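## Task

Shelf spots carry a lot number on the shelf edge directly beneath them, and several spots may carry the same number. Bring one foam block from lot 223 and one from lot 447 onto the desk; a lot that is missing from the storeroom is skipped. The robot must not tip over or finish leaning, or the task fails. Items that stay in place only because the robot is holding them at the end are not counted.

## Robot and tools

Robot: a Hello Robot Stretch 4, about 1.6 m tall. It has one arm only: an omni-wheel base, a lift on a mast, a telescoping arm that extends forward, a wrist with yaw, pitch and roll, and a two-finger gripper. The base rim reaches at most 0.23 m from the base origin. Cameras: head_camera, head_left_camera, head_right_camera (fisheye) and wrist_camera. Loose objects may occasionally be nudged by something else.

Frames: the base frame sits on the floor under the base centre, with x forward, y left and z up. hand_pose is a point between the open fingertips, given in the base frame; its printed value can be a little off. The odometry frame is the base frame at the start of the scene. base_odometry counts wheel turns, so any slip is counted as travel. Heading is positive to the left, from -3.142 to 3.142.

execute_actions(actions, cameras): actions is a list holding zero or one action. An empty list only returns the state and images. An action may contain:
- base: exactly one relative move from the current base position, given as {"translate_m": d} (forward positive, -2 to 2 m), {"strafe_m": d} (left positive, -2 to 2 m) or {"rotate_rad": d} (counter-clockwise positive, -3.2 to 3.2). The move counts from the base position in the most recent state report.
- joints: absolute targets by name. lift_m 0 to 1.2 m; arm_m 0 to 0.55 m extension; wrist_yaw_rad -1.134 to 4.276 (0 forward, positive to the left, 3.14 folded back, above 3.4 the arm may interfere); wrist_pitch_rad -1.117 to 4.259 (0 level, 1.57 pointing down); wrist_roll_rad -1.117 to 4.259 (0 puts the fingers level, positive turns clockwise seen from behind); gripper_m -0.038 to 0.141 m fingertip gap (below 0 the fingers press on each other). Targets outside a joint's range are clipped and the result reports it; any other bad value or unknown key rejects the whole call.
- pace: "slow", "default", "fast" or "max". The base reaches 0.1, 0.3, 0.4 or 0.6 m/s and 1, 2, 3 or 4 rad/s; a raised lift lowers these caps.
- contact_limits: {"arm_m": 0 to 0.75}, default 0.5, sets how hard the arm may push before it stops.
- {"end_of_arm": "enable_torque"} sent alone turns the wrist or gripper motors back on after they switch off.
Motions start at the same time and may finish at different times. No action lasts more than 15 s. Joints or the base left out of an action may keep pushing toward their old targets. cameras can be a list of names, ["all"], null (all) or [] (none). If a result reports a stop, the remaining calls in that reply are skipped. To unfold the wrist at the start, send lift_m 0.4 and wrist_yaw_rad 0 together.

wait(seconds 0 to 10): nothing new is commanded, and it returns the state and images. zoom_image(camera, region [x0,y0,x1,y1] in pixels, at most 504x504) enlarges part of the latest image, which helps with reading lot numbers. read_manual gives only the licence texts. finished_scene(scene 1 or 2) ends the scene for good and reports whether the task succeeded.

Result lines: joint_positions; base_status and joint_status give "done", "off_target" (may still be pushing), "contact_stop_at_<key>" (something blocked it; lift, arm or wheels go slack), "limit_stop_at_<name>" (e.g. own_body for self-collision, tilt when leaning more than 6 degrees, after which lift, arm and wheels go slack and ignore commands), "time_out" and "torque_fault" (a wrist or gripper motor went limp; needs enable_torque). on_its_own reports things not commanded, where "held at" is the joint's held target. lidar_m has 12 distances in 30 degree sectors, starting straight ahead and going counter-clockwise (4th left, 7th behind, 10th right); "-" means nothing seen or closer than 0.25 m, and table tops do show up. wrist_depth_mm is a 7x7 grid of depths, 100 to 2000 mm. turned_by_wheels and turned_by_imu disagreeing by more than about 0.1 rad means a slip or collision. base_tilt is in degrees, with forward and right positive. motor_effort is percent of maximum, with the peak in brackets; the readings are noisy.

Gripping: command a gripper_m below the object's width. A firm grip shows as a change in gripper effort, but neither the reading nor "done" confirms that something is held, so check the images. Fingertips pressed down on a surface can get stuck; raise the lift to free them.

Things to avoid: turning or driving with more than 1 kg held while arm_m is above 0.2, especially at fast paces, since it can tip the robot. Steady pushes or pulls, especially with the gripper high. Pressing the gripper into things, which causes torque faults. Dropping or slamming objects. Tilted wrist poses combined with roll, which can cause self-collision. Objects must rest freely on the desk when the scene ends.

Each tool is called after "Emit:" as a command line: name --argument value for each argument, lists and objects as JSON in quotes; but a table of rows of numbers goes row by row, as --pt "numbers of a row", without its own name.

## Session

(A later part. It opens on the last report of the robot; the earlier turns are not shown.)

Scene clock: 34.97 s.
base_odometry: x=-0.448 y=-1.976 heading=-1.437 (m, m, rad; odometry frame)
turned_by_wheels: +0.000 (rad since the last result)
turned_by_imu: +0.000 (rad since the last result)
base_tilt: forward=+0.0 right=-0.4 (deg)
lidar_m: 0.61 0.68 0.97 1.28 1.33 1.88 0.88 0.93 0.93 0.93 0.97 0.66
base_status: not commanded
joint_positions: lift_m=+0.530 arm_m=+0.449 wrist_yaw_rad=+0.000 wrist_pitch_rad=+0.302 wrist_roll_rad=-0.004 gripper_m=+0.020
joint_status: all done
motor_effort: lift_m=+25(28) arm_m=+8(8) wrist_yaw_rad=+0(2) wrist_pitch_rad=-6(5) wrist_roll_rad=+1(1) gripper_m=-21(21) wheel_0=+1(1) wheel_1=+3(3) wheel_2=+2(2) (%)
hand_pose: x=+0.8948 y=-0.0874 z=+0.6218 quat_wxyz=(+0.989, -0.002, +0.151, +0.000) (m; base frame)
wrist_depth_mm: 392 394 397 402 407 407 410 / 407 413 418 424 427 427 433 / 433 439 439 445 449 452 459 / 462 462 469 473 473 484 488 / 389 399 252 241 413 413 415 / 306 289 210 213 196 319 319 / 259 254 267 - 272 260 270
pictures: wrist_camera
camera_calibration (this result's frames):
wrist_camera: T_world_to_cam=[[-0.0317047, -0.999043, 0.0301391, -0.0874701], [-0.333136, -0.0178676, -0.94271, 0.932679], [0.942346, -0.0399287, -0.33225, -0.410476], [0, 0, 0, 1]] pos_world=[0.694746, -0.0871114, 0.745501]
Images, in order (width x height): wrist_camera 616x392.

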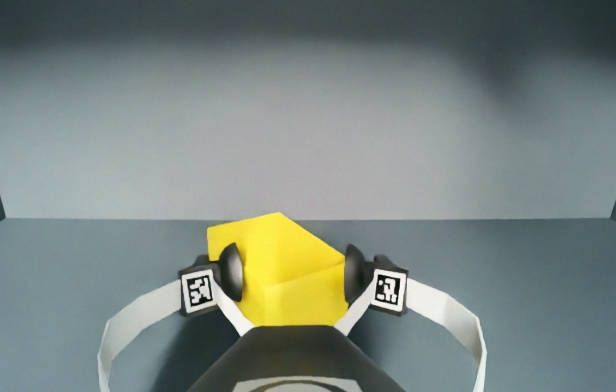

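Emit:
execute_actions --actions '[{"joints":{"arm_m":0.0}}]' --cameras '["wrist_camera"]'

Emit:
execute_actions --actions '[{"base":{"strafe_m":0.45},"joints":{"lift_m":0.75}}]' --cameras '[]'

Emit:
execute_actions --actions '[{"base":{"translate_m":-1.3}}]' --cameras '[]'

Emit:
execute_actions --actions '[{"base":{"rotate_rad":-1.57}}]'

Scene clock: 37.77 s.
base_odometry: x=-0.448 y=-1.976 heading=-1.437 (m, m, rad; odometry frame)
turned_by_wheels: +0.000 (rad since the last result)
turned_by_imu: +0.001 (rad since the last result)
base_tilt: forward=-0.1 right=-0.5 (deg)
lidar_m: 0.63 0.68 1.00 1.27 1.34 1.89 0.90 0.93 0.95 0.92 0.97 0.66
base_status: not commanded
joint_positions: lift_m=+0.530 arm_m=+0.001 wrist_yaw_rad=+0.000 wrist_pitch_rad=+0.303 wrist_roll_rad=-0.004 gripper_m=+0.020
joint_status: all done
motor_effort: lift_m=+25(25) arm_m=-9(10) wrist_yaw_rad=-1(1) wrist_pitch_rad=-7(6) wrist_roll_rad=+1(0) gripper_m=-20(20) wheel_0=+1(1) wheel_1=+3(3) wheel_2=+2(2) (%)
hand_pose: x=+0.4477 y=-0.0875 z=+0.6217 quat_wxyz=(+0.989, -0.002, +0.151, +0.000) (m; base frame)
wrist_depth_mm: 580 778 809 809 809 809 615 / 580 831 842 854 854 854 615 / 591 788 878 878 891 809 615 / 525 549 559 569 574 580 574 / 525 768 253 241 492 759 580 / 591 715 209 213 196 759 615 / 580 809 854 - 891 788 609
pictures: wrist_camera
camera_calibration (this result's frames):
wrist_camera: T_world_to_cam=[[-0.0318507, -0.999038, 0.030155, -0.101629], [-0.333607, -0.017814, -0.942544, 0.783724], [0.942174, -0.0400806, -0.332718, 0.0111349], [0, 0, 0, 1]] pos_world=[0.247728, -0.0871236, 0.745464]
Images, in order (width x height): wrist_camera 616x392.

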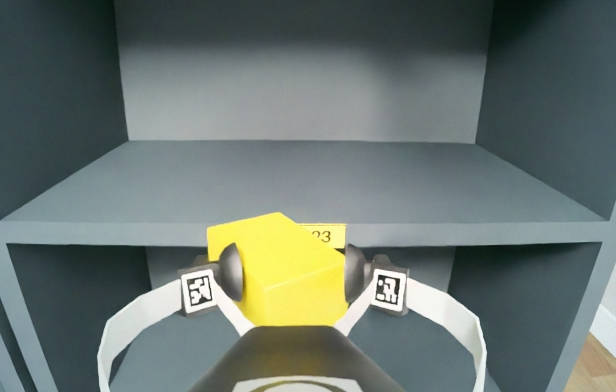

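Scene clock: 40.60 s.
base_odometry: x=-0.003 y=-1.917 heading=-1.437 (m, m, rad; odometry frame)
turned_by_wheels: +0.000 (rad since the last result)
turned_by_imu: +0.002 (rad since the last result)
base_tilt: forward=+0.0 right=-0.5 (deg)
lidar_m: 0.63 0.69 0.85 0.81 0.87 1.23 3.68 1.06 1.33 1.36 0.92 0.67
base_status: done
joint_positions: lift_m=+0.750 arm_m=+0.001 wrist_yaw_rad=+0.000 wrist_pitch_rad=+0.303 wrist_roll_rad=-0.004 gripper_m=+0.020
joint_status: all done
motor_effort: lift_m=+25(28) arm_m=-8(8) wrist_yaw_rad=-1(3) wrist_pitch_rad=-7(8) wrist_roll_rad=+0(0) gripper_m=-20(19) wheel_0=-1(10) wheel_1=+2(9) wheel_2=+1(3) (%)
hand_pose: x=+0.4477 y=-0.0874 z=+0.8417 quat_wxyz=(+0.989, -0.002, +0.151, +0.000) (m; base frame)
wrist_depth_mm: 394 399 402 404 413 415 418 / 842 842 854 427 866 878 878 / 891 904 904 452 904 917 946 / 931 931 946 473 976 976 991 / 798 831 253 240 866 854 854 / 634 603 210 213 196 661 668 / 559 564 564 - 585 580 591
pictures: none
No camera images: the call's "cameras" was empty. Leave "cameras" out to get every camera's image.

Scene clock: 46.40 s.
base_odometry: x=-0.175 y=-0.628 heading=-1.437 (m, m, rad; odometry frame)
turned_by_wheels: +0.000 (rad since the last result)
turned_by_imu: -0.002 (rad since the last result)
base_tilt: forward=+0.0 right=-0.4 (deg)
lidar_m: 1.94 1.20 0.89 0.85 0.89 1.24 2.29 0.89 0.63 0.57 0.61 2.00
base_status: done
joint_positions: lift_m=+0.750 arm_m=+0.001 wrist_yaw_rad=+0.000 wrist_pitch_rad=+0.303 wrist_roll_rad=-0.004 gripper_m=+0.020
joint_status: not commanded
motor_effort: lift_m=+24(25) arm_m=-8(8) wrist_yaw_rad=-1(3) wrist_pitch_rad=-7(7) wrist_roll_rad=+1(0) gripper_m=-21(22) wheel_0=-1(7) wheel_1=-1(9) wheel_2=+0(7) (%)
hand_pose: x=+0.4477 y=-0.0874 z=+0.8417 quat_wxyz=(+0.989, -0.002, +0.151, +0.000) (m; base frame)
wrist_depth_mm: 1430 1921 1983 - - 1983 1863 / 1464 - - - - - 1808 / 1464 1921 - - - - 1808 / 1464 - - - - - 1808 / 1499 1863 253 240 1863 1921 1756 / 1366 1336 210 213 196 1464 1499 / 1229 1182 1255 - 1255 1229 1229
pictures: none
No camera images: the call's "cameras" was empty. Leave "cameras" out to get every camera's image.

Scene clock: 48.47 s.
base_odometry: x=-0.175 y=-0.628 heading=-3.007 (m, m, rad; odometry frame)
turned_by_wheels: -1.569 (rad since the last result)
turned_by_imu: -1.554 (rad since the last result)
base_tilt: forward=+0.0 right=-0.5 (deg)
lidar_m: 0.57 0.62 1.97 1.95 1.22 0.87 0.85 0.90 1.23 2.24 0.87 0.64
base_status: done
joint_positions: lift_m=+0.750 arm_m=+0.001 wrist_yaw_rad=+0.000 wrist_pitch_rad=+0.303 wrist_roll_rad=-0.004 gripper_m=+0.020
joint_status: not commanded
motor_effort: lift_m=+23(24) arm_m=-9(9) wrist_yaw_rad=-1(1) wrist_pitch_rad=-7(9) wrist_roll_rad=+1(0) gripper_m=-22(21) wheel_0=+3(7) wheel_1=+3(8) wheel_2=+1(6) (%)
hand_pose: x=+0.4477 y=-0.0874 z=+0.8418 quat_wxyz=(+0.989, -0.002, +0.151, +0.000) (m; base frame)
wrist_depth_mm: 1042 1060 1060 1078 1078 1098 1118 / 1098 1098 1118 1138 1138 1160 1160 / 1138 1025 1025 1060 1060 1118 1182 / 634 640 654 661 668 683 683 / 459 469 253 241 484 484 484 / 1308 413 209 213 196 699 691 / 1205 946 1205 - 1255 1205 1205
pictures: head_camera, head_left_camera, head_right_camera, wrist_camera
camera_calibration (this result's frames):
wrist_camera: T_world_to_cam=[[-0.0318154, -0.999039, 0.0301561, -0.108274], [-0.333545, -0.0178294, -0.942566, 0.991199], [0.942197, -0.0400466, -0.332657, 0.0843223], [0, 0, 0, 1]] pos_world=[0.247716, -0.0871206, 0.965586]
Images, in order (width x height): head_camera 420x560, head_left_camera 420x672, head_right_camera 420x672, wrist_camera 616x392.

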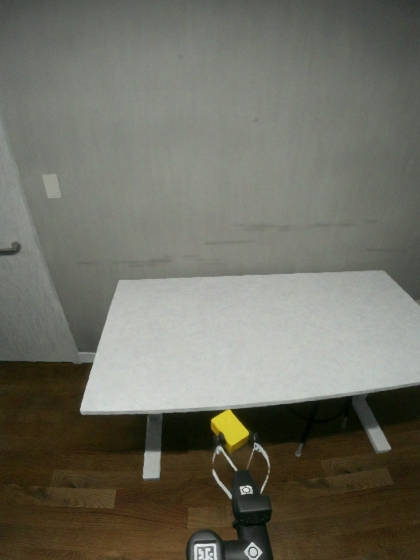

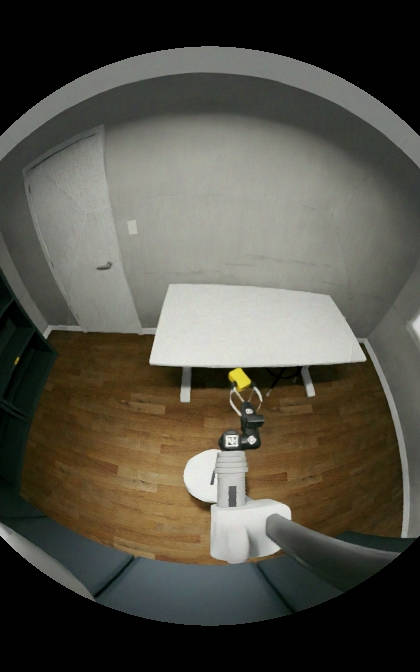

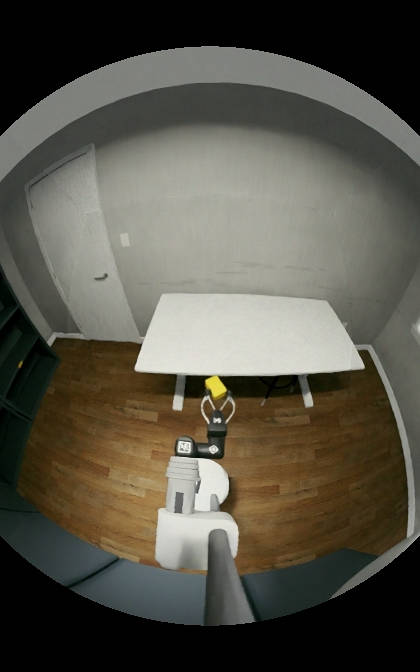

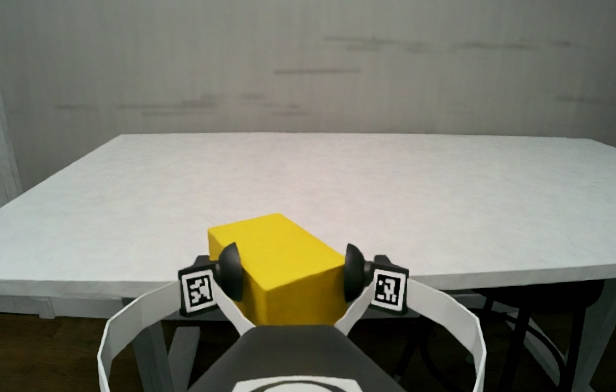

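Emit:
execute_actions --actions '[{"joints":{"arm_m":0.33}}]' --cameras '[]'

Emit:
execute_actions --actions '[{"joints":{"lift_m":0.685}}]' --cameras '["wrist_camera"]'

Scene clock: 51.03 s.
base_odometry: x=-0.175 y=-0.628 heading=-3.007 (m, m, rad; odometry frame)
turned_by_wheels: +0.000 (rad since the last result)
turned_by_imu: +0.001 (rad since the last result)
base_tilt: forward=+0.0 right=-0.5 (deg)
lidar_m: 0.58 0.60 2.00 1.96 1.25 0.89 0.85 0.88 1.23 2.27 0.87 0.61
base_status: not commanded
joint_positions: lift_m=+0.750 arm_m=+0.329 wrist_yaw_rad=+0.000 wrist_pitch_rad=+0.303 wrist_roll_rad=-0.004 gripper_m=+0.020
joint_status: all done
motor_effort: lift_m=+24(23) arm_m=+8(8) wrist_yaw_rad=-1(2) wrist_pitch_rad=-7(8) wrist_roll_rad=+0(0) gripper_m=-20(21) wheel_0=+3(3) wheel_1=+3(3) wheel_2=+1(1) (%)
hand_pose: x=+0.7748 y=-0.0874 z=+0.8419 quat_wxyz=(+0.989, -0.002, +0.151, +0.000) (m; base frame)
wrist_depth_mm: 750 759 768 768 788 798 798 / 778 809 820 809 820 831 831 / 831 842 854 866 866 878 878 / 634 634 640 654 661 668 676 / 455 466 253 241 480 480 480 / 355 336 210 213 196 370 370 / 301 297 312 - 317 303 314
pictures: none
No camera images: the call's "cameras" was empty. Leave "cameras" out to get every camera's image.

Scene clock: 52.23 s.
base_odometry: x=-0.175 y=-0.628 heading=-3.007 (m, m, rad; odometry frame)
turned_by_wheels: +0.000 (rad since the last result)
turned_by_imu: +0.000 (rad since the last result)
base_tilt: forward=+0.0 right=-0.5 (deg)
lidar_m: 0.58 0.60 1.98 1.95 1.23 0.88 0.84 0.88 1.27 2.26 0.88 0.61
base_status: not commanded
joint_positions: lift_m=+0.685 arm_m=+0.329 wrist_yaw_rad=+0.000 wrist_pitch_rad=+0.303 wrist_roll_rad=-0.004 gripper_m=+0.020
joint_status: all done
motor_effort: lift_m=+14(22) arm_m=+8(8) wrist_yaw_rad=+0(3) wrist_pitch_rad=-7(6) wrist_roll_rad=+0(1) gripper_m=-20(19) wheel_0=+3(3) wheel_1=+3(3) wheel_2=+1(1) (%)
hand_pose: x=+0.7748 y=-0.0874 z=+0.7777 quat_wxyz=(+0.989, -0.002, +0.151, +0.000) (m; base frame)
wrist_depth_mm: 759 759 768 768 788 788 798 / 788 798 809 820 831 820 842 / 741 741 741 759 778 809 842 / 459 466 473 480 484 492 492 / 332 338 253 241 351 351 351 / 260 245 210 213 196 271 271 / 220 216 228 - 232 222 -
pictures: wrist_camera
camera_calibration (this result's frames):
wrist_camera: T_world_to_cam=[[-0.0316259, -0.999045, 0.0301469, -0.0960178], [-0.333264, -0.0178957, -0.942664, 1.03965], [0.942303, -0.0398594, -0.33238, -0.245483], [0, 0, 0, 1]] pos_world=[0.57476, -0.0871057, 0.90134]
Images, in order (width x height): wrist_camera 616x392.

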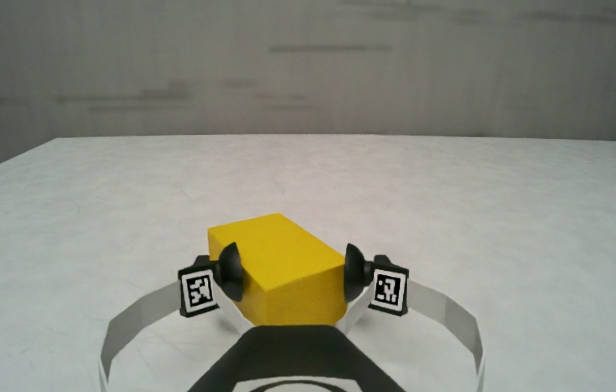

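Pick had 212/219/223; now 220/228/232: ~6 mm more.

Emit:
execute_actions --actions '[{"joints":{"lift_m":0.679}}]' --cameras '[]'

Emit:
execute_actions --actions '[{"joints":{"gripper_m":0.141}}]' --cameras '[]'

Emit:
execute_actions --actions '[{"joints":{"arm_m":0.0}}]'

Scene clock: 53.07 s.
base_odometry: x=-0.175 y=-0.628 heading=-3.007 (m, m, rad; odometry frame)
turned_by_wheels: +0.000 (rad since the last result)
turned_by_imu: +0.000 (rad since the last result)
base_tilt: forward=+0.0 right=-0.4 (deg)
lidar_m: 0.58 0.62 1.96 1.95 1.24 0.89 0.85 0.89 1.24 2.27 0.86 0.62
base_status: not commanded
joint_positions: lift_m=+0.679 arm_m=+0.329 wrist_yaw_rad=+0.000 wrist_pitch_rad=+0.303 wrist_roll_rad=-0.004 gripper_m=+0.020
joint_status: all done
motor_effort: lift_m=+14(13) arm_m=+9(8) wrist_yaw_rad=+1(1) wrist_pitch_rad=-5(6) wrist_roll_rad=+0(0) gripper_m=-21(21) wheel_0=+3(3) wheel_1=+3(3) wheel_2=+1(1) (%)
hand_pose: x=+0.7748 y=-0.0874 z=+0.7717 quat_wxyz=(+0.989, -0.002, +0.151, +0.000) (m; base frame)
wrist_depth_mm: 750 759 768 778 798 798 798 / 788 798 809 820 820 842 842 / 715 723 723 732 750 778 820 / 445 449 455 462 466 473 480 / 320 327 253 241 340 338 340 / 251 236 210 213 196 263 262 / 213 210 220 - 224 214 -
pictures: none
No camera images: the call's "cameras" was empty. Leave "cameras" out to get every camera's image.

Scene clock: 55.27 s.
base_odometry: x=-0.175 y=-0.628 heading=-3.007 (m, m, rad; odometry frame)
turned_by_wheels: +0.000 (rad since the last result)
turned_by_imu: +0.001 (rad since the last result)
base_tilt: forward=+0.0 right=-0.5 (deg)
lidar_m: 0.58 0.62 1.95 1.95 1.23 0.88 0.84 0.88 1.24 2.26 0.86 0.61
base_status: not commanded
joint_positions: lift_m=+0.679 arm_m=+0.329 wrist_yaw_rad=+0.000 wrist_pitch_rad=+0.303 wrist_roll_rad=-0.004 gripper_m=+0.141
joint_status: all done
motor_effort: lift_m=+14(14) arm_m=+8(8) wrist_yaw_rad=+0(2) wrist_pitch_rad=-5(7) wrist_roll_rad=+1(0) gripper_m=+0(19) wheel_0=+3(3) wheel_1=+3(3) wheel_2=+1(1) (%)
hand_pose: x=+0.7748 y=-0.0874 z=+0.7717 quat_wxyz=(+0.989, -0.002, +0.151, +0.000) (m; base frame)
wrist_depth_mm: 759 759 768 778 788 778 798 / 778 798 809 820 842 831 842 / 723 715 723 741 759 778 831 / 442 452 459 462 466 477 480 / 322 325 274 247 340 340 338 / 252 237 238 212 243 252 263 / 213 211 220 - 224 215 -
pictures: none
No camera images: the call's "cameras" was empty. Leave "cameras" out to get every camera's image.

Scene clock: 57.37 s.
base_odometry: x=-0.175 y=-0.628 heading=-3.007 (m, m, rad; odometry frame)
turned_by_wheels: +0.000 (rad since the last result)
turned_by_imu: +0.001 (rad since the last result)
base_tilt: forward=+0.0 right=-0.5 (deg)
lidar_m: 0.58 0.61 2.01 1.96 1.23 0.90 0.84 0.90 1.23 2.25 0.87 0.62
base_status: not commanded
joint_positions: lift_m=+0.679 arm_m=+0.001 wrist_yaw_rad=+0.000 wrist_pitch_rad=+0.303 wrist_roll_rad=-0.004 gripper_m=+0.141
joint_status: all done
motor_effort: lift_m=+14(14) arm_m=-9(8) wrist_yaw_rad=-1(2) wrist_pitch_rad=-6(5) wrist_roll_rad=+1(0) gripper_m=-2(0) wheel_0=+3(3) wheel_1=+3(3) wheel_2=+1(1) (%)
hand_pose: x=+0.4478 y=-0.0874 z=+0.7717 quat_wxyz=(+0.989, -0.002, +0.151, +0.000) (m; base frame)
wrist_depth_mm: 1060 1042 1060 1098 1078 1118 1098 / 1098 1098 1118 1138 1138 1182 1182 / 732 732 732 676 768 788 820 / 452 459 462 469 473 480 488 / 1281 392 1336 1308 1336 699 661 / 1308 891 1255 1308 1281 1281 1336 / 1118 1025 1138 - 1160 1118 1118
pictures: head_camera, head_left_camera, head_right_camera, wrist_camera
camera_calibration (this result's frames):
wrist_camera: T_world_to_cam=[[-0.0318502, -0.999038, 0.0301451, -0.10614], [-0.33322, -0.0178212, -0.942681, 0.925032], [0.942311, -0.0400695, -0.332331, 0.0606381], [0, 0, 0, 1]] pos_world=[0.247718, -0.0871225, 0.895361]
Images, in order (width x height): head_camera 420x560, head_left_camera 420x672, head_right_camera 420x672, wrist_camera 616x392.

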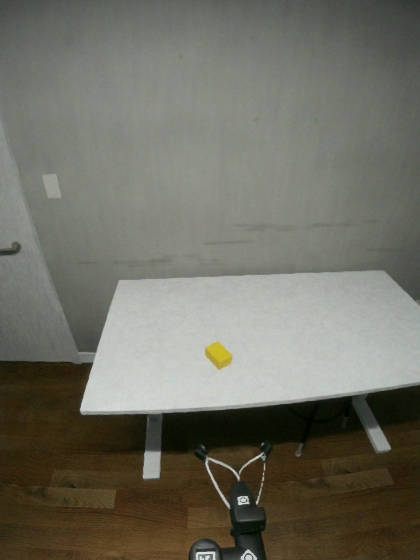

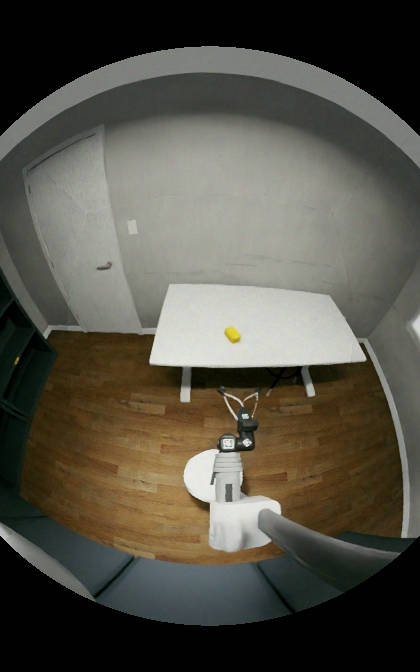

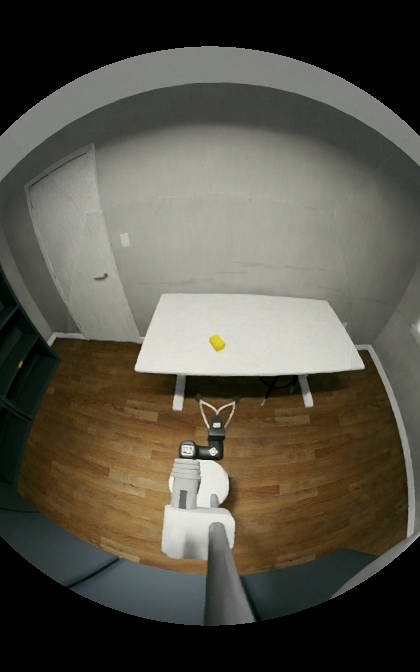

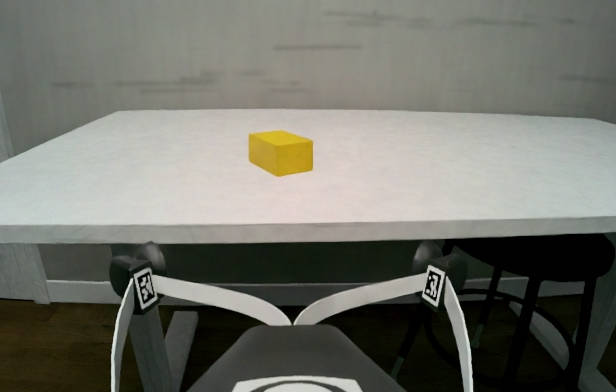

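Emit:
execute_actions --actions '[{"base":{"rotate_rad":-1.57},"joints":{"wrist_pitch_rad":0,"gripper_m":0.06},"pace":"fast"}]' --cameras '["head_camera","head_left_camera"]'

Scene clock: 59.47 s.
base_odometry: x=-0.175 y=-0.628 heading=+1.706 (m, m, rad; odometry frame)
turned_by_wheels: -1.570 (rad since the last result)
turned_by_imu: -1.555 (rad since the last result)
base_tilt: forward=-0.1 right=-0.4 (deg)
lidar_m: 2.25 0.86 0.61 0.57 0.62 1.96 1.99 1.20 0.89 0.83 0.86 1.24
base_status: done
joint_positions: lift_m=+0.679 arm_m=+0.001 wrist_yaw_rad=+0.000 wrist_pitch_rad=+0.003 wrist_roll_rad=-0.004 gripper_m=+0.060
joint_status: all done
motor_effort: lift_m=+15(15) arm_m=-8(8) wrist_yaw_rad=-2(1) wrist_pitch_rad=-5(13) wrist_roll_rad=+0(1) gripper_m=-2(3) wheel_0=+1(9) wheel_1=+1(13) wheel_2=-1(7) (%)
hand_pose: x=+0.4609 y=-0.0874 z=+0.8567 quat_wxyz=(+1.000, -0.002, +0.001, +0.000) (m; base frame)
wrist_depth_mm: 1983 1921 1921 - - - - / 1921 1921 - - - - - / 1983 - - - - - - / - - - - - - - / - - - - - - 1078 / - - 216 - - - 1078 / 1708 1661 1808 - 1863 1708 1060
pictures: head_camera, head_left_camera
Images, in order (width x height): head_camera 420x560, head_left_camera 420x672.

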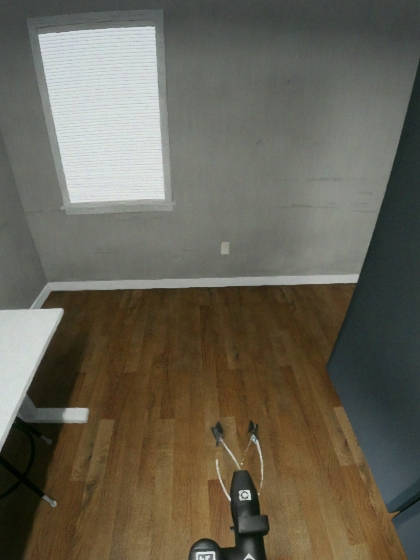

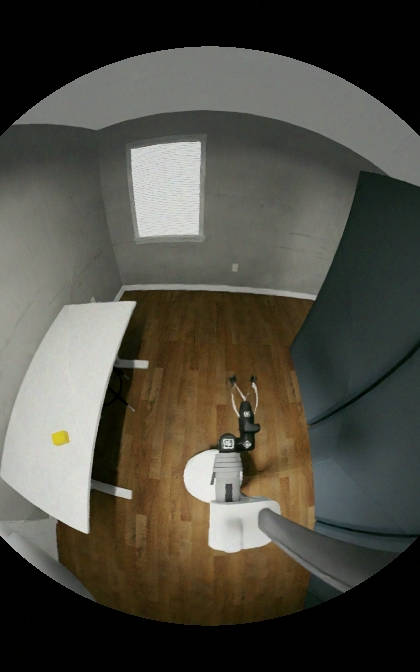

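Emit:
execute_actions --actions '[{"base":{"translate_m":1.7},"pace":"fast"}]' --cameras '[]'

Emit:
execute_actions --actions '[{"base":{"rotate_rad":-1.555},"pace":"fast"}]' --cameras '["head_camera","head_left_camera"]'

Scene clock: 65.47 s.
base_odometry: x=-0.406 y=+1.056 heading=+1.707 (m, m, rad; odometry frame)
turned_by_wheels: +0.000 (rad since the last result)
turned_by_imu: +0.008 (rad since the last result)
base_tilt: forward=-0.1 right=-0.4 (deg)
lidar_m: 0.56 0.57 0.81 1.37 0.85 0.92 3.56 1.19 0.96 2.25 0.78 0.60
base_status: done
joint_positions: lift_m=+0.679 arm_m=+0.001 wrist_yaw_rad=+0.000 wrist_pitch_rad=+0.003 wrist_roll_rad=-0.004 gripper_m=+0.060
joint_status: not commanded
motor_effort: lift_m=+16(16) arm_m=-8(8) wrist_yaw_rad=-2(1) wrist_pitch_rad=-7(6) wrist_roll_rad=+0(0) gripper_m=-3(2) wheel_0=+2(8) wheel_1=+2(8) wheel_2=+0(10) (%)
hand_pose: x=+0.4609 y=-0.0874 z=+0.8567 quat_wxyz=(+1.000, -0.002, +0.001, +0.000) (m; base frame)
wrist_depth_mm: 349 351 355 357 364 366 373 / 351 355 359 362 368 370 375 / 353 359 362 366 370 375 382 / 357 364 366 370 375 382 384 / 362 368 370 373 377 384 389 / 366 370 216 377 382 387 392 / 373 375 377 - 387 394 397
pictures: none
No camera images: the call's "cameras" was empty. Leave "cameras" out to get every camera's image.

Scene clock: 67.30 s.
base_odometry: x=-0.406 y=+1.056 heading=+0.152 (m, m, rad; odometry frame)
turned_by_wheels: -1.555 (rad since the last result)
turned_by_imu: -1.540 (rad since the last result)
base_tilt: forward=+0.0 right=-0.4 (deg)
lidar_m: 2.16 0.81 0.59 0.54 0.58 0.81 1.38 0.84 0.88 3.19 1.19 0.96
base_status: done
joint_positions: lift_m=+0.679 arm_m=+0.001 wrist_yaw_rad=+0.000 wrist_pitch_rad=+0.003 wrist_roll_rad=-0.004 gripper_m=+0.060
joint_status: not commanded
motor_effort: lift_m=+16(15) arm_m=-8(8) wrist_yaw_rad=-3(2) wrist_pitch_rad=-7(7) wrist_roll_rad=+0(0) gripper_m=-3(2) wheel_0=+2(9) wheel_1=+2(10) wheel_2=+0(8) (%)
hand_pose: x=+0.4609 y=-0.0874 z=+0.8567 quat_wxyz=(+1.000, -0.002, +0.001, +0.000) (m; base frame)
wrist_depth_mm: 1008 1537 - - - 647 647 / 1025 1537 - - - 661 654 / 1025 1618 - - - 668 668 / 1042 1576 - - - 668 668 / 1025 1576 - - 1138 683 676 / 1025 1336 216 - 917 691 691 / 1025 1336 1808 - 1098 691 699
pictures: head_camera, head_left_camera
Images, in order (width x height): head_camera 420x560, head_left_camera 420x672.

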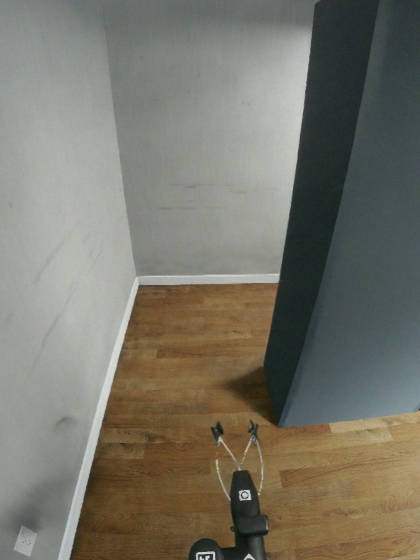

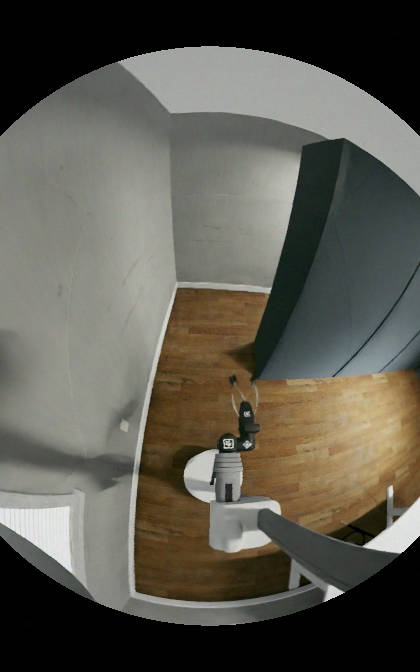

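Emit:
execute_actions --actions '[{"base":{"translate_m":1.8},"pace":"fast"}]' --cameras '[]'

Emit:
execute_actions --actions '[{"base":{"rotate_rad":-1.555}}]' --cameras '["head_camera","head_left_camera"]'

Scene clock: 73.63 s.
base_odometry: x=+1.374 y=+1.329 heading=+0.152 (m, m, rad; odometry frame)
turned_by_wheels: +0.001 (rad since the last result)
turned_by_imu: +0.009 (rad since the last result)
base_tilt: forward=+0.0 right=-0.5 (deg)
lidar_m: 0.51 0.55 0.55 0.53 0.54 0.79 2.39 0.62 0.65 1.95 0.74 0.53
base_status: done
joint_positions: lift_m=+0.679 arm_m=+0.001 wrist_yaw_rad=+0.000 wrist_pitch_rad=+0.003 wrist_roll_rad=-0.004 gripper_m=+0.060
joint_status: not commanded
motor_effort: lift_m=+15(15) arm_m=-8(8) wrist_yaw_rad=-2(2) wrist_pitch_rad=-7(7) wrist_roll_rad=+1(0) gripper_m=-1(1) wheel_0=+2(9) wheel_1=+2(10) wheel_2=+2(12) (%)
hand_pose: x=+0.4609 y=-0.0874 z=+0.8567 quat_wxyz=(+1.000, -0.002, +0.001, +0.000) (m; base frame)
wrist_depth_mm: 301 304 307 309 310 314 315 / 304 307 310 312 315 315 317 / 307 309 314 314 319 320 324 / 310 314 317 319 322 324 325 / 315 317 319 322 324 329 327 / 319 320 216 325 329 332 332 / 322 325 327 - 332 334 336
pictures: none
No camera images: the call's "cameras" was empty. Leave "cameras" out to get every camera's image.

Scene clock: 75.67 s.
base_odometry: x=+1.374 y=+1.329 heading=-1.402 (m, m, rad; odometry frame)
turned_by_wheels: -1.555 (rad since the last result)
turned_by_imu: -1.540 (rad since the last result)
base_tilt: forward=+0.0 right=-0.5 (deg)
lidar_m: 1.85 0.73 0.55 0.51 0.55 0.55 0.54 0.57 0.79 2.41 0.63 0.66
base_status: done
joint_positions: lift_m=+0.679 arm_m=+0.001 wrist_yaw_rad=+0.000 wrist_pitch_rad=+0.003 wrist_roll_rad=-0.004 gripper_m=+0.060
joint_status: not commanded
motor_effort: lift_m=+16(16) arm_m=-9(8) wrist_yaw_rad=-1(3) wrist_pitch_rad=-6(7) wrist_roll_rad=-1(1) gripper_m=-1(3) wheel_0=+1(6) wheel_1=+1(10) wheel_2=+0(6) (%)
hand_pose: x=+0.4609 y=-0.0874 z=+0.8567 quat_wxyz=(+1.000, -0.002, +0.001, +0.000) (m; base frame)
wrist_depth_mm: 917 1397 - - - 1078 1078 / 931 1366 - - - 1098 1118 / 917 1397 - - - 1078 691 / 931 1397 - - - 1118 1118 / 946 1397 - - 1336 1138 1118 / 917 1205 216 - 1078 1008 976 / 904 1182 1756 - 1618 750 691
pictures: head_camera, head_left_camera
Images, in order (width x height): head_camera 420x560, head_left_camera 420x672.

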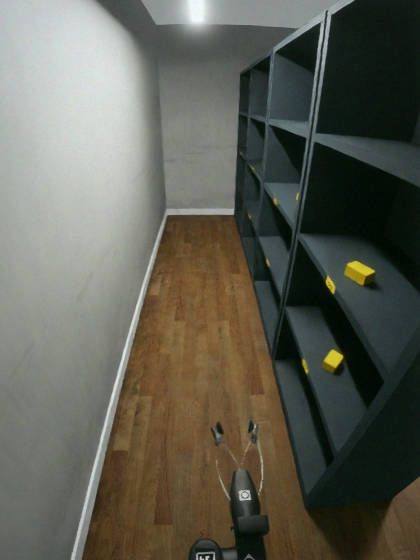

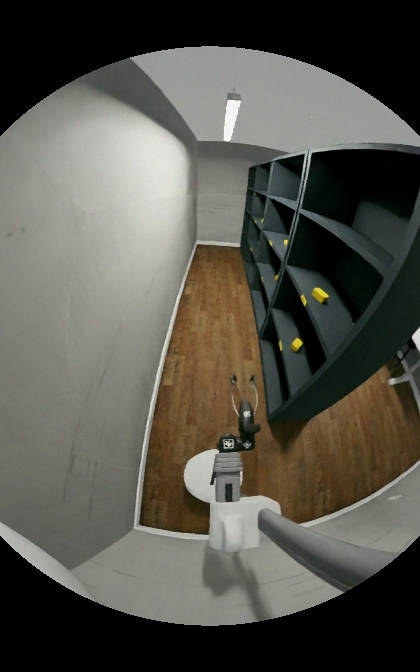

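Emit:
execute_actions --actions '[{"base":{"translate_m":0.6},"joints":{"lift_m":0.55,"wrist_yaw_rad":-0.8}}]' --cameras '["wrist_camera","head_right_camera"]'

Scene clock: 79.60 s.
base_odometry: x=+1.474 y=+0.738 heading=-1.402 (m, m, rad; odometry frame)
turned_by_wheels: +0.000 (rad since the last result)
turned_by_imu: +0.004 (rad since the last result)
base_tilt: forward=+0.0 right=-0.5 (deg)
lidar_m: 1.78 0.71 0.51 0.48 0.53 0.76 1.13 1.20 0.47 0.43 0.49 0.72
base_status: done
joint_positions: lift_m=+0.550 arm_m=+0.001 wrist_yaw_rad=-0.800 wrist_pitch_rad=+0.003 wrist_roll_rad=-0.004 gripper_m=+0.060
joint_status: all done
motor_effort: lift_m=+14(15) arm_m=-8(8) wrist_yaw_rad=-1(7) wrist_pitch_rad=-6(6) wrist_roll_rad=+0(1) gripper_m=-2(1) wheel_0=+2(7) wheel_1=+3(6) wheel_2=+1(9) (%)
hand_pose: x=+0.3107 y=-0.2678 z=+0.7278 quat_wxyz=(+0.921, -0.001, +0.002, -0.389) (m; base frame)
wrist_depth_mm: 1576 1430 707 549 480 462 469 / 1983 1366 699 778 778 732 668 / 1983 1464 723 842 931 798 699 / - 1499 732 854 931 798 707 / - 1281 741 854 917 798 707 / 1808 1397 216 627 580 668 647 / 1464 1336 768 - 504 442 484
pictures: head_right_camera, wrist_camera
camera_calibration (this result's frames):
wrist_camera: T_world_to_cam=[[-0.743872, -0.668039, 0.0194203, 0.028258], [-0.0406073, 0.0161741, -0.999044, 0.794022], [0.667087, -0.74395, -0.0391588, -0.148354], [0, 0, 0, 1]] pos_world=[0.152228, -0.104333, 0.786904]
Images, in order (width x height): head_right_camera 420x672, wrist_camera 616x392.

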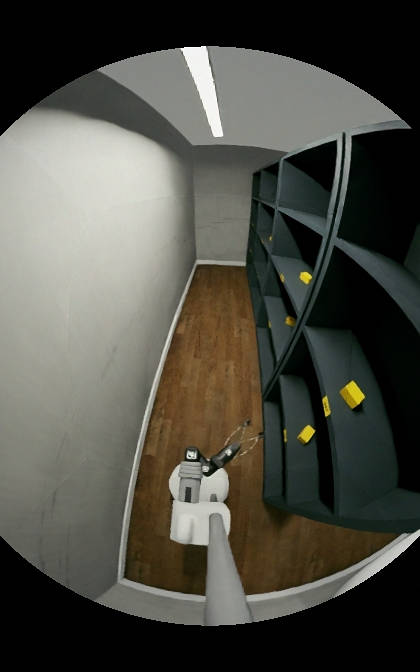

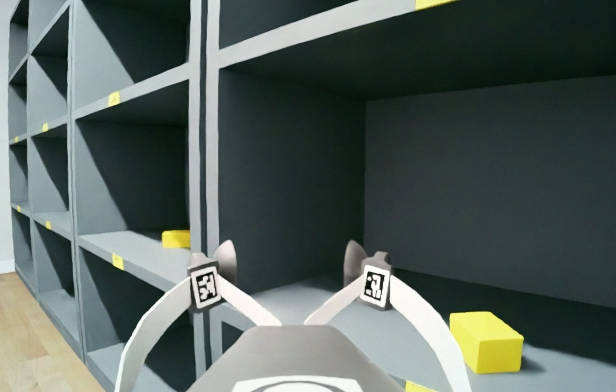

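Emit:
zoom_image --camera "head_right_camera" --region '[260,370,380,460]'

Emit:
zoom_image --camera "wrist_camera" --region '[0,70,200,290]'

Region (260, 370, 380, 460) of head_right_camera's 420x672 image, scaled by 4.200, with more detail than that image has; it fills the top 378 rows of this view, and the rest is white.

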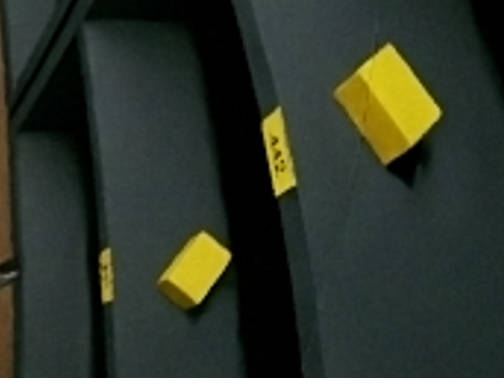

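Region (0, 70, 200, 290) of wrist_camera's 616x392 image, scaled by 2.291; it fills the left 458 columns of this view, and the rest is white.

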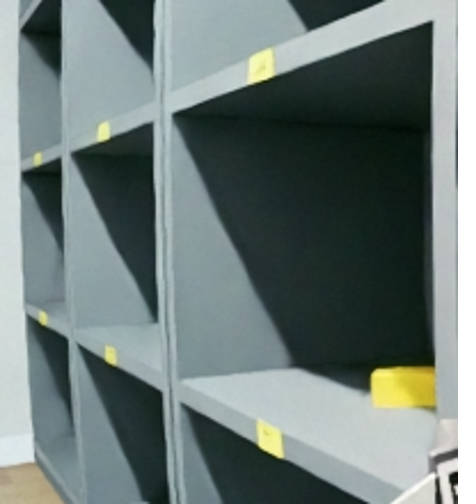

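Emit:
execute_actions --actions '[{"joints":{"lift_m":0.4,"wrist_yaw_rad":-1.1}}]' --cameras '["wrist_camera"]'

Emit:
execute_actions --actions '[{"base":{"translate_m":0.75}}]' --cameras '["wrist_camera","head_right_camera"]'

Scene clock: 81.97 s.
base_odometry: x=+1.474 y=+0.738 heading=-1.402 (m, m, rad; odometry frame)
turned_by_wheels: +0.000 (rad since the last result)
turned_by_imu: +0.001 (rad since the last result)
base_tilt: forward=+0.0 right=-0.4 (deg)
lidar_m: 1.76 0.70 0.50 0.48 0.53 0.78 1.13 1.20 0.48 0.42 0.48 0.69
base_status: not commanded
joint_positions: lift_m=+0.400 arm_m=+0.001 wrist_yaw_rad=-1.100 wrist_pitch_rad=+0.003 wrist_roll_rad=-0.004 gripper_m=+0.060
joint_status: all done
motor_effort: lift_m=+14(13) arm_m=-8(8) wrist_yaw_rad=-3(8) wrist_pitch_rad=-5(7) wrist_roll_rad=+0(0) gripper_m=-4(4) wheel_0=+2(2) wheel_1=+3(3) wheel_2=+1(1) (%)
hand_pose: x=+0.2254 y=-0.2967 z=+0.5779 quat_wxyz=(+0.853, -0.001, +0.002, -0.523) (m; base frame)
wrist_depth_mm: 647 683 878 878 820 750 683 / 654 699 931 917 831 750 699 / 661 707 931 931 842 768 699 / 676 707 904 931 842 768 715 / 723 621 525 459 459 452 449 / 1229 661 216 931 384 750 343 / 991 661 866 - 866 778 732
pictures: wrist_camera
camera_calibration (this result's frames):
wrist_camera: T_world_to_cam=[[-0.907979, -0.418566, 0.01942, 0.0594431], [-0.0340172, 0.0274398, -0.999044, 0.643063], [0.417633, -0.907772, -0.0391532, -0.111241], [0, 0, 0, 1]] pos_world=[0.122306, -0.0937458, 0.636939]
Images, in order (width x height): wrist_camera 616x392.

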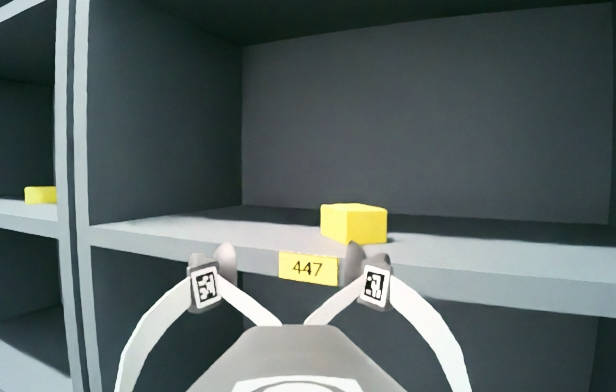

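Scene clock: 85.93 s.
base_odometry: x=+1.601 y=-0.001 heading=-1.402 (m, m, rad; odometry frame)
turned_by_wheels: +0.000 (rad since the last result)
turned_by_imu: +0.004 (rad since the last result)
base_tilt: forward=-0.1 right=-0.5 (deg)
lidar_m: 1.66 0.65 0.47 0.44 0.48 0.72 1.88 0.68 0.48 0.47 0.50 0.72
base_status: done
joint_positions: lift_m=+0.400 arm_m=+0.001 wrist_yaw_rad=-1.100 wrist_pitch_rad=+0.003 wrist_roll_rad=-0.004 gripper_m=+0.060
joint_status: not commanded
motor_effort: lift_m=+14(14) arm_m=-8(8) wrist_yaw_rad=-3(2) wrist_pitch_rad=-6(7) wrist_roll_rad=+0(1) gripper_m=-4(3) wheel_0=+1(6) wheel_1=+1(8) wheel_2=+2(10) (%)
hand_pose: x=+0.2253 y=-0.2967 z=+0.5778 quat_wxyz=(+0.853, -0.001, +0.002, -0.523) (m; base frame)
wrist_depth_mm: 750 831 891 878 854 778 349 / 750 904 1060 960 866 778 351 / 759 917 1060 960 878 788 353 / 768 891 1060 946 866 778 359 / 778 831 539 525 459 449 364 / 788 866 216 960 415 788 364 / 798 866 1078 - 891 647 370
pictures: head_right_camera, wrist_camera
camera_calibration (this result's frames):
wrist_camera: T_world_to_cam=[[-0.90804, -0.418433, 0.0194199, 0.0594546], [-0.034013, 0.0274449, -0.999044, 0.643017], [0.4175, -0.907833, -0.0391532, -0.111219], [0, 0, 0, 1]] pos_world=[0.122292, -0.0937385, 0.636893]
Images, in order (width x height): head_right_camera 420x672, wrist_camera 616x392.

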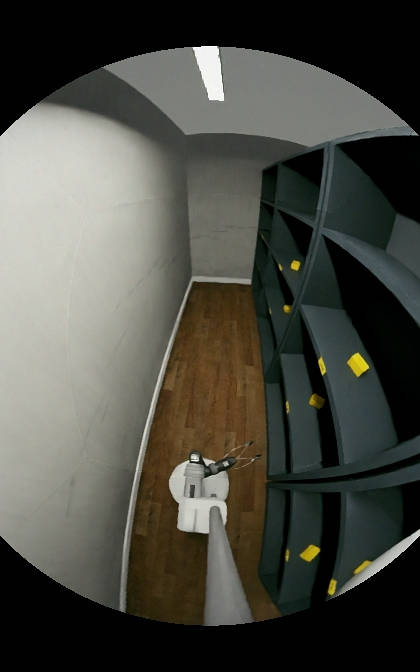

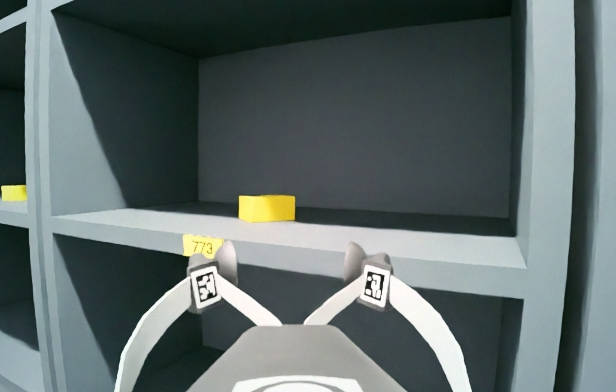

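Emit:
execute_actions --actions '[{"base":{"strafe_m":0.17}}]' --cameras '[]'

Emit:
execute_actions --actions '[{"base":{"rotate_rad":-1.585}}]' --cameras '[]'

Emit:
execute_actions --actions '[{"base":{"strafe_m":-0.36},"joints":{"wrist_yaw_rad":0,"wrist_pitch_rad":0.3,"lift_m":0.52,"gripper_m":0.141}}]' --cameras '["wrist_camera","head_camera"]'

Scene clock: 88.50 s.
base_odometry: x=+1.768 y=+0.027 heading=-1.401 (m, m, rad; odometry frame)
turned_by_wheels: +0.000 (rad since the last result)
turned_by_imu: +0.002 (rad since the last result)
base_tilt: forward=+0.0 right=-0.4 (deg)
lidar_m: 1.05 0.40 0.30 0.29 0.33 0.47 1.53 0.92 0.68 0.64 0.70 1.00
base_status: done
joint_positions: lift_m=+0.400 arm_m=+0.001 wrist_yaw_rad=-1.100 wrist_pitch_rad=+0.003 wrist_roll_rad=-0.004 gripper_m=+0.060
joint_status: not commanded
motor_effort: lift_m=+14(15) arm_m=-9(8) wrist_yaw_rad=-2(1) wrist_pitch_rad=-6(7) wrist_roll_rad=+1(0) gripper_m=-1(3) wheel_0=+0(8) wheel_1=+1(10) wheel_2=+1(2) (%)
hand_pose: x=+0.2253 y=-0.2967 z=+0.5778 quat_wxyz=(+0.853, -0.001, +0.002, -0.523) (m; base frame)
wrist_depth_mm: 1042 904 904 904 891 820 508 / 1336 917 1182 1160 1025 931 508 / 1576 917 1229 1160 1060 946 517 / 1336 931 1138 1008 1008 931 512 / 1618 976 1098 1138 627 569 504 / 1430 931 215 1138 1008 960 504 / 1138 976 1098 - 1078 591 508
pictures: none
No camera images: the call's "cameras" was empty. Leave "cameras" out to get every camera's image.

Scene clock: 90.57 s.
base_odometry: x=+1.768 y=+0.027 heading=-2.986 (m, m, rad; odometry frame)
turned_by_wheels: -1.585 (rad since the last result)
turned_by_imu: -1.569 (rad since the last result)
base_tilt: forward=-0.1 right=-0.5 (deg)
lidar_m: 0.62 0.68 0.99 1.17 0.45 0.30 0.29 0.33 0.46 1.40 0.92 0.67
base_status: done
joint_positions: lift_m=+0.400 arm_m=+0.001 wrist_yaw_rad=-1.100 wrist_pitch_rad=+0.003 wrist_roll_rad=-0.004 gripper_m=+0.060
joint_status: not commanded
motor_effort: lift_m=+15(15) arm_m=-8(8) wrist_yaw_rad=-5(1) wrist_pitch_rad=-5(6) wrist_roll_rad=+0(0) gripper_m=-3(2) wheel_0=+2(6) wheel_1=+3(11) wheel_2=+0(6) (%)
hand_pose: x=+0.2253 y=-0.2967 z=+0.5778 quat_wxyz=(+0.853, -0.001, +0.002, -0.523) (m; base frame)
wrist_depth_mm: 878 878 917 1983 1756 1618 1499 / 946 1042 946 1983 1756 1576 1499 / 946 1060 960 1983 1808 1618 1537 / 931 1025 960 - 1808 1618 1499 / 591 1060 991 - 1808 1661 1537 / 946 1078 216 1618 1499 1618 1537 / 960 1025 991 - 1281 1182 1229
pictures: none
No camera images: the call's "cameras" was empty. Leave "cameras" out to get every camera's image.

Scene clock: 93.10 s.
base_odometry: x=+1.712 y=+0.383 heading=-2.986 (m, m, rad; odometry frame)
turned_by_wheels: +0.000 (rad since the last result)
turned_by_imu: +0.001 (rad since the last result)
base_tilt: forward=+0.0 right=-0.5 (deg)
lidar_m: 0.63 0.68 0.96 1.19 0.45 0.32 0.30 0.32 0.45 1.42 1.59 0.67
base_status: done
joint_positions: lift_m=+0.520 arm_m=+0.001 wrist_yaw_rad=+0.000 wrist_pitch_rad=+0.302 wrist_roll_rad=-0.004 gripper_m=+0.141
joint_status: all done
motor_effort: lift_m=+24(25) arm_m=-8(8) wrist_yaw_rad=+1(5) wrist_pitch_rad=-4(2) wrist_roll_rad=-1(1) gripper_m=+0(5) wheel_0=+1(10) wheel_1=+1(12) wheel_2=+0(0) (%)
hand_pose: x=+0.4477 y=-0.0875 z=+0.6120 quat_wxyz=(+0.989, -0.002, +0.150, +0.000) (m; base frame)
wrist_depth_mm: 640 798 809 809 820 778 554 / 647 820 842 854 866 788 559 / 654 842 842 866 891 750 564 / 521 525 535 535 549 559 521 / 615 477 1008 1008 484 654 549 / 647 831 931 931 946 723 564 / 640 820 854 - 866 768 591
pictures: head_camera, wrist_camera
camera_calibration (this result's frames):
wrist_camera: T_world_to_cam=[[-0.0321367, -0.999031, 0.0300664, -0.101221], [-0.332788, -0.0176701, -0.942836, 0.774417], [0.942454, -0.0403053, -0.331898, 0.00728672], [0, 0, 0, 1]] pos_world=[0.247596, -0.0871454, 0.73561]
Images, in order (width x height): head_camera 420x560, wrist_camera 616x392.

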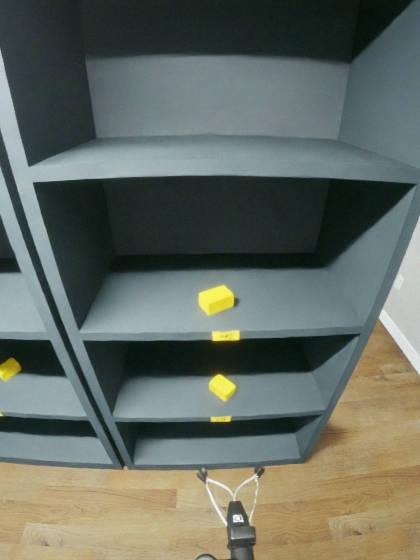

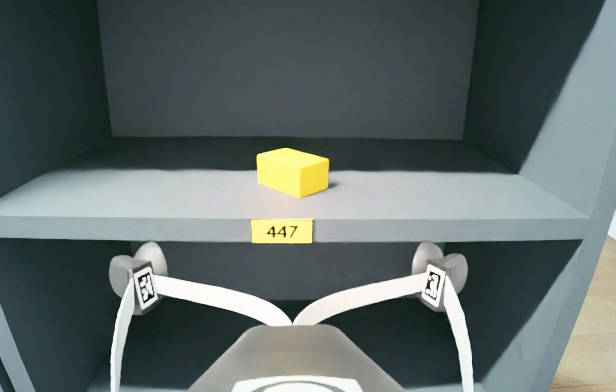

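Emit:
execute_actions --actions '[{"joints":{"arm_m":0.27,"lift_m":0.5}}]' --cameras '["wrist_camera"]'

Scene clock: 95.47 s.
base_odometry: x=+1.712 y=+0.383 heading=-2.986 (m, m, rad; odometry frame)
turned_by_wheels: +0.000 (rad since the last result)
turned_by_imu: +0.001 (rad since the last result)
base_tilt: forward=-0.1 right=-0.4 (deg)
lidar_m: 0.63 0.69 0.96 1.20 0.43 0.31 0.31 0.33 0.45 1.38 1.62 0.66
base_status: not commanded
joint_positions: lift_m=+0.500 arm_m=+0.269 wrist_yaw_rad=+0.000 wrist_pitch_rad=+0.302 wrist_roll_rad=-0.004 gripper_m=+0.141
joint_status: all done
motor_effort: lift_m=+14(24) arm_m=+8(8) wrist_yaw_rad=+0(1) wrist_pitch_rad=-5(6) wrist_roll_rad=-1(0) gripper_m=-1(1) wheel_0=+1(1) wheel_1=+1(1) wheel_2=+0(0) (%)
hand_pose: x=+0.7148 y=-0.0874 z=+0.5928 quat_wxyz=(+0.989, -0.002, +0.151, +0.000) (m; base frame)
wrist_depth_mm: 554 554 564 564 569 569 559 / 569 585 591 585 597 597 564 / 603 615 615 621 627 634 569 / 466 473 477 484 492 496 504 / 338 342 329 283 336 353 357 / 264 249 252 254 254 265 274 / 224 220 231 - 235 225 -
pictures: wrist_camera
camera_calibration (this result's frames):
wrist_camera: T_world_to_cam=[[-0.0316659, -0.999046, 0.0300703, -0.0922698], [-0.332904, -0.0178254, -0.942792, 0.845216], [0.942429, -0.0398649, -0.332022, -0.250715], [0, 0, 0, 1]] pos_world=[0.514735, -0.0871103, 0.716394]
Images, in order (width x height): wrist_camera 616x392.

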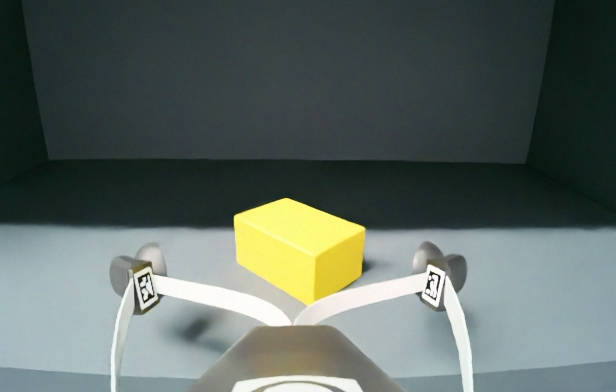

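Emit:
execute_actions --actions '[{"joints":{"arm_m":0.36,"lift_m":0.492}}]' --cameras '["wrist_camera"]'

Emit:
execute_actions --actions '[{"joints":{"gripper_m":0.02}}]' --cameras '[]'

Emit:
execute_actions --actions '[{"joints":{"lift_m":0.53}}]' --cameras '["wrist_camera"]'

Scene clock: 97.37 s.
base_odometry: x=+1.712 y=+0.383 heading=-2.986 (m, m, rad; odometry frame)
turned_by_wheels: +0.000 (rad since the last result)
turned_by_imu: +0.001 (rad since the last result)
base_tilt: forward=+0.0 right=-0.4 (deg)
lidar_m: 0.64 0.69 0.96 1.19 0.48 0.32 0.30 0.34 0.47 1.41 1.59 0.64
base_status: not commanded
joint_positions: lift_m=+0.492 arm_m=+0.359 wrist_yaw_rad=+0.000 wrist_pitch_rad=+0.302 wrist_roll_rad=-0.004 gripper_m=+0.141
joint_status: all done
motor_effort: lift_m=+14(16) arm_m=+8(8) wrist_yaw_rad=-2(1) wrist_pitch_rad=-6(5) wrist_roll_rad=+1(1) gripper_m=-2(2) wheel_0=+1(1) wheel_1=+1(1) wheel_2=+0(0) (%)
hand_pose: x=+0.8048 y=-0.0874 z=+0.5848 quat_wxyz=(+0.989, -0.002, +0.151, +0.000) (m; base frame)
wrist_depth_mm: 473 473 480 480 488 488 492 / 488 496 500 508 508 512 512 / 525 525 530 535 539 539 535 / 445 452 452 459 466 473 480 / 322 325 332 246 338 338 340 / 251 236 221 182 204 252 262 / 213 210 220 - 215 215 -
pictures: wrist_camera
camera_calibration (this result's frames):
wrist_camera: T_world_to_cam=[[-0.0317158, -0.999044, 0.0300709, -0.0891528], [-0.332919, -0.0178087, -0.942787, 0.867631], [0.942422, -0.0399125, -0.332036, -0.338185], [0, 0, 0, 1]] pos_world=[0.604737, -0.0871141, 0.708383]
Images, in order (width x height): wrist_camera 616x392.

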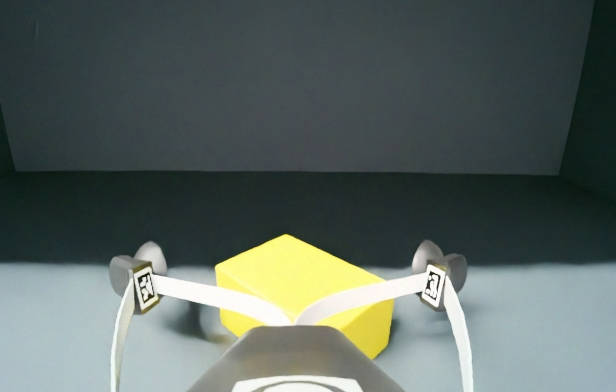

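Scene clock: 99.57 s.
base_odometry: x=+1.712 y=+0.383 heading=-2.986 (m, m, rad; odometry frame)
turned_by_wheels: +0.000 (rad since the last result)
turned_by_imu: +0.001 (rad since the last result)
base_tilt: forward=+0.0 right=-0.5 (deg)
lidar_m: 0.63 0.67 0.96 1.19 0.46 0.30 0.30 0.32 0.47 1.40 1.60 0.67
base_status: not commanded
joint_positions: lift_m=+0.492 arm_m=+0.359 wrist_yaw_rad=+0.000 wrist_pitch_rad=+0.302 wrist_roll_rad=-0.004 gripper_m=+0.020
joint_status: all done
motor_effort: lift_m=+14(14) arm_m=+8(9) wrist_yaw_rad=-3(2) wrist_pitch_rad=-5(7) wrist_roll_rad=+0(0) gripper_m=-17(16) wheel_0=+1(1) wheel_1=+1(1) wheel_2=+0(0) (%)
hand_pose: x=+0.8048 y=-0.0874 z=+0.5847 quat_wxyz=(+0.989, -0.002, +0.151, +0.000) (m; base frame)
wrist_depth_mm: 473 473 480 480 484 492 492 / 492 496 500 508 508 512 512 / 517 530 530 535 539 544 539 / 449 449 455 459 466 473 477 / 320 325 314 239 338 340 340 / 250 236 190 189 196 263 260 / 213 208 220 - 223 213 -
pictures: none
No camera images: the call's "cameras" was empty. Leave "cameras" out to get every camera's image.

Scene clock: 100.57 s.
base_odometry: x=+1.712 y=+0.383 heading=-2.986 (m, m, rad; odometry frame)
turned_by_wheels: +0.000 (rad since the last result)
turned_by_imu: +0.000 (rad since the last result)
base_tilt: forward=+0.0 right=-0.5 (deg)
lidar_m: 0.63 0.68 0.97 1.19 0.45 0.30 0.30 0.31 0.47 1.40 1.57 0.67
base_status: not commanded
joint_positions: lift_m=+0.530 arm_m=+0.359 wrist_yaw_rad=+0.000 wrist_pitch_rad=+0.303 wrist_roll_rad=-0.004 gripper_m=+0.020
joint_status: all done
motor_effort: lift_m=+25(23) arm_m=+8(8) wrist_yaw_rad=-2(3) wrist_pitch_rad=-5(6) wrist_roll_rad=-1(0) gripper_m=-16(16) wheel_0=+1(1) wheel_1=+1(1) wheel_2=+0(0) (%)
hand_pose: x=+0.8048 y=-0.0874 z=+0.6218 quat_wxyz=(+0.989, -0.002, +0.151, +0.000) (m; base frame)
wrist_depth_mm: 469 473 477 484 484 488 492 / 488 500 504 504 512 508 512 / 521 525 530 535 539 544 539 / 539 539 549 549 559 559 539 / 392 399 382 239 415 413 413 / 304 289 190 188 196 320 319 / 259 253 267 - 273 260 267
pictures: wrist_camera
camera_calibration (this result's frames):
wrist_camera: T_world_to_cam=[[-0.031599, -0.999048, 0.030075, -0.0903339], [-0.333246, -0.0178376, -0.942671, 0.90273], [0.94231, -0.0398099, -0.332365, -0.325569], [0, 0, 0, 1]] pos_world=[0.604764, -0.0871063, 0.745487]
Images, in order (width x height): wrist_camera 616x392.

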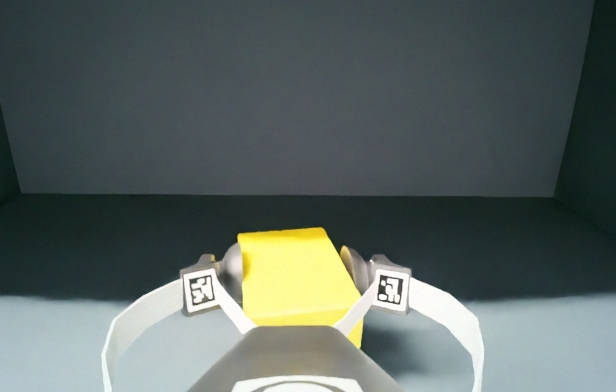

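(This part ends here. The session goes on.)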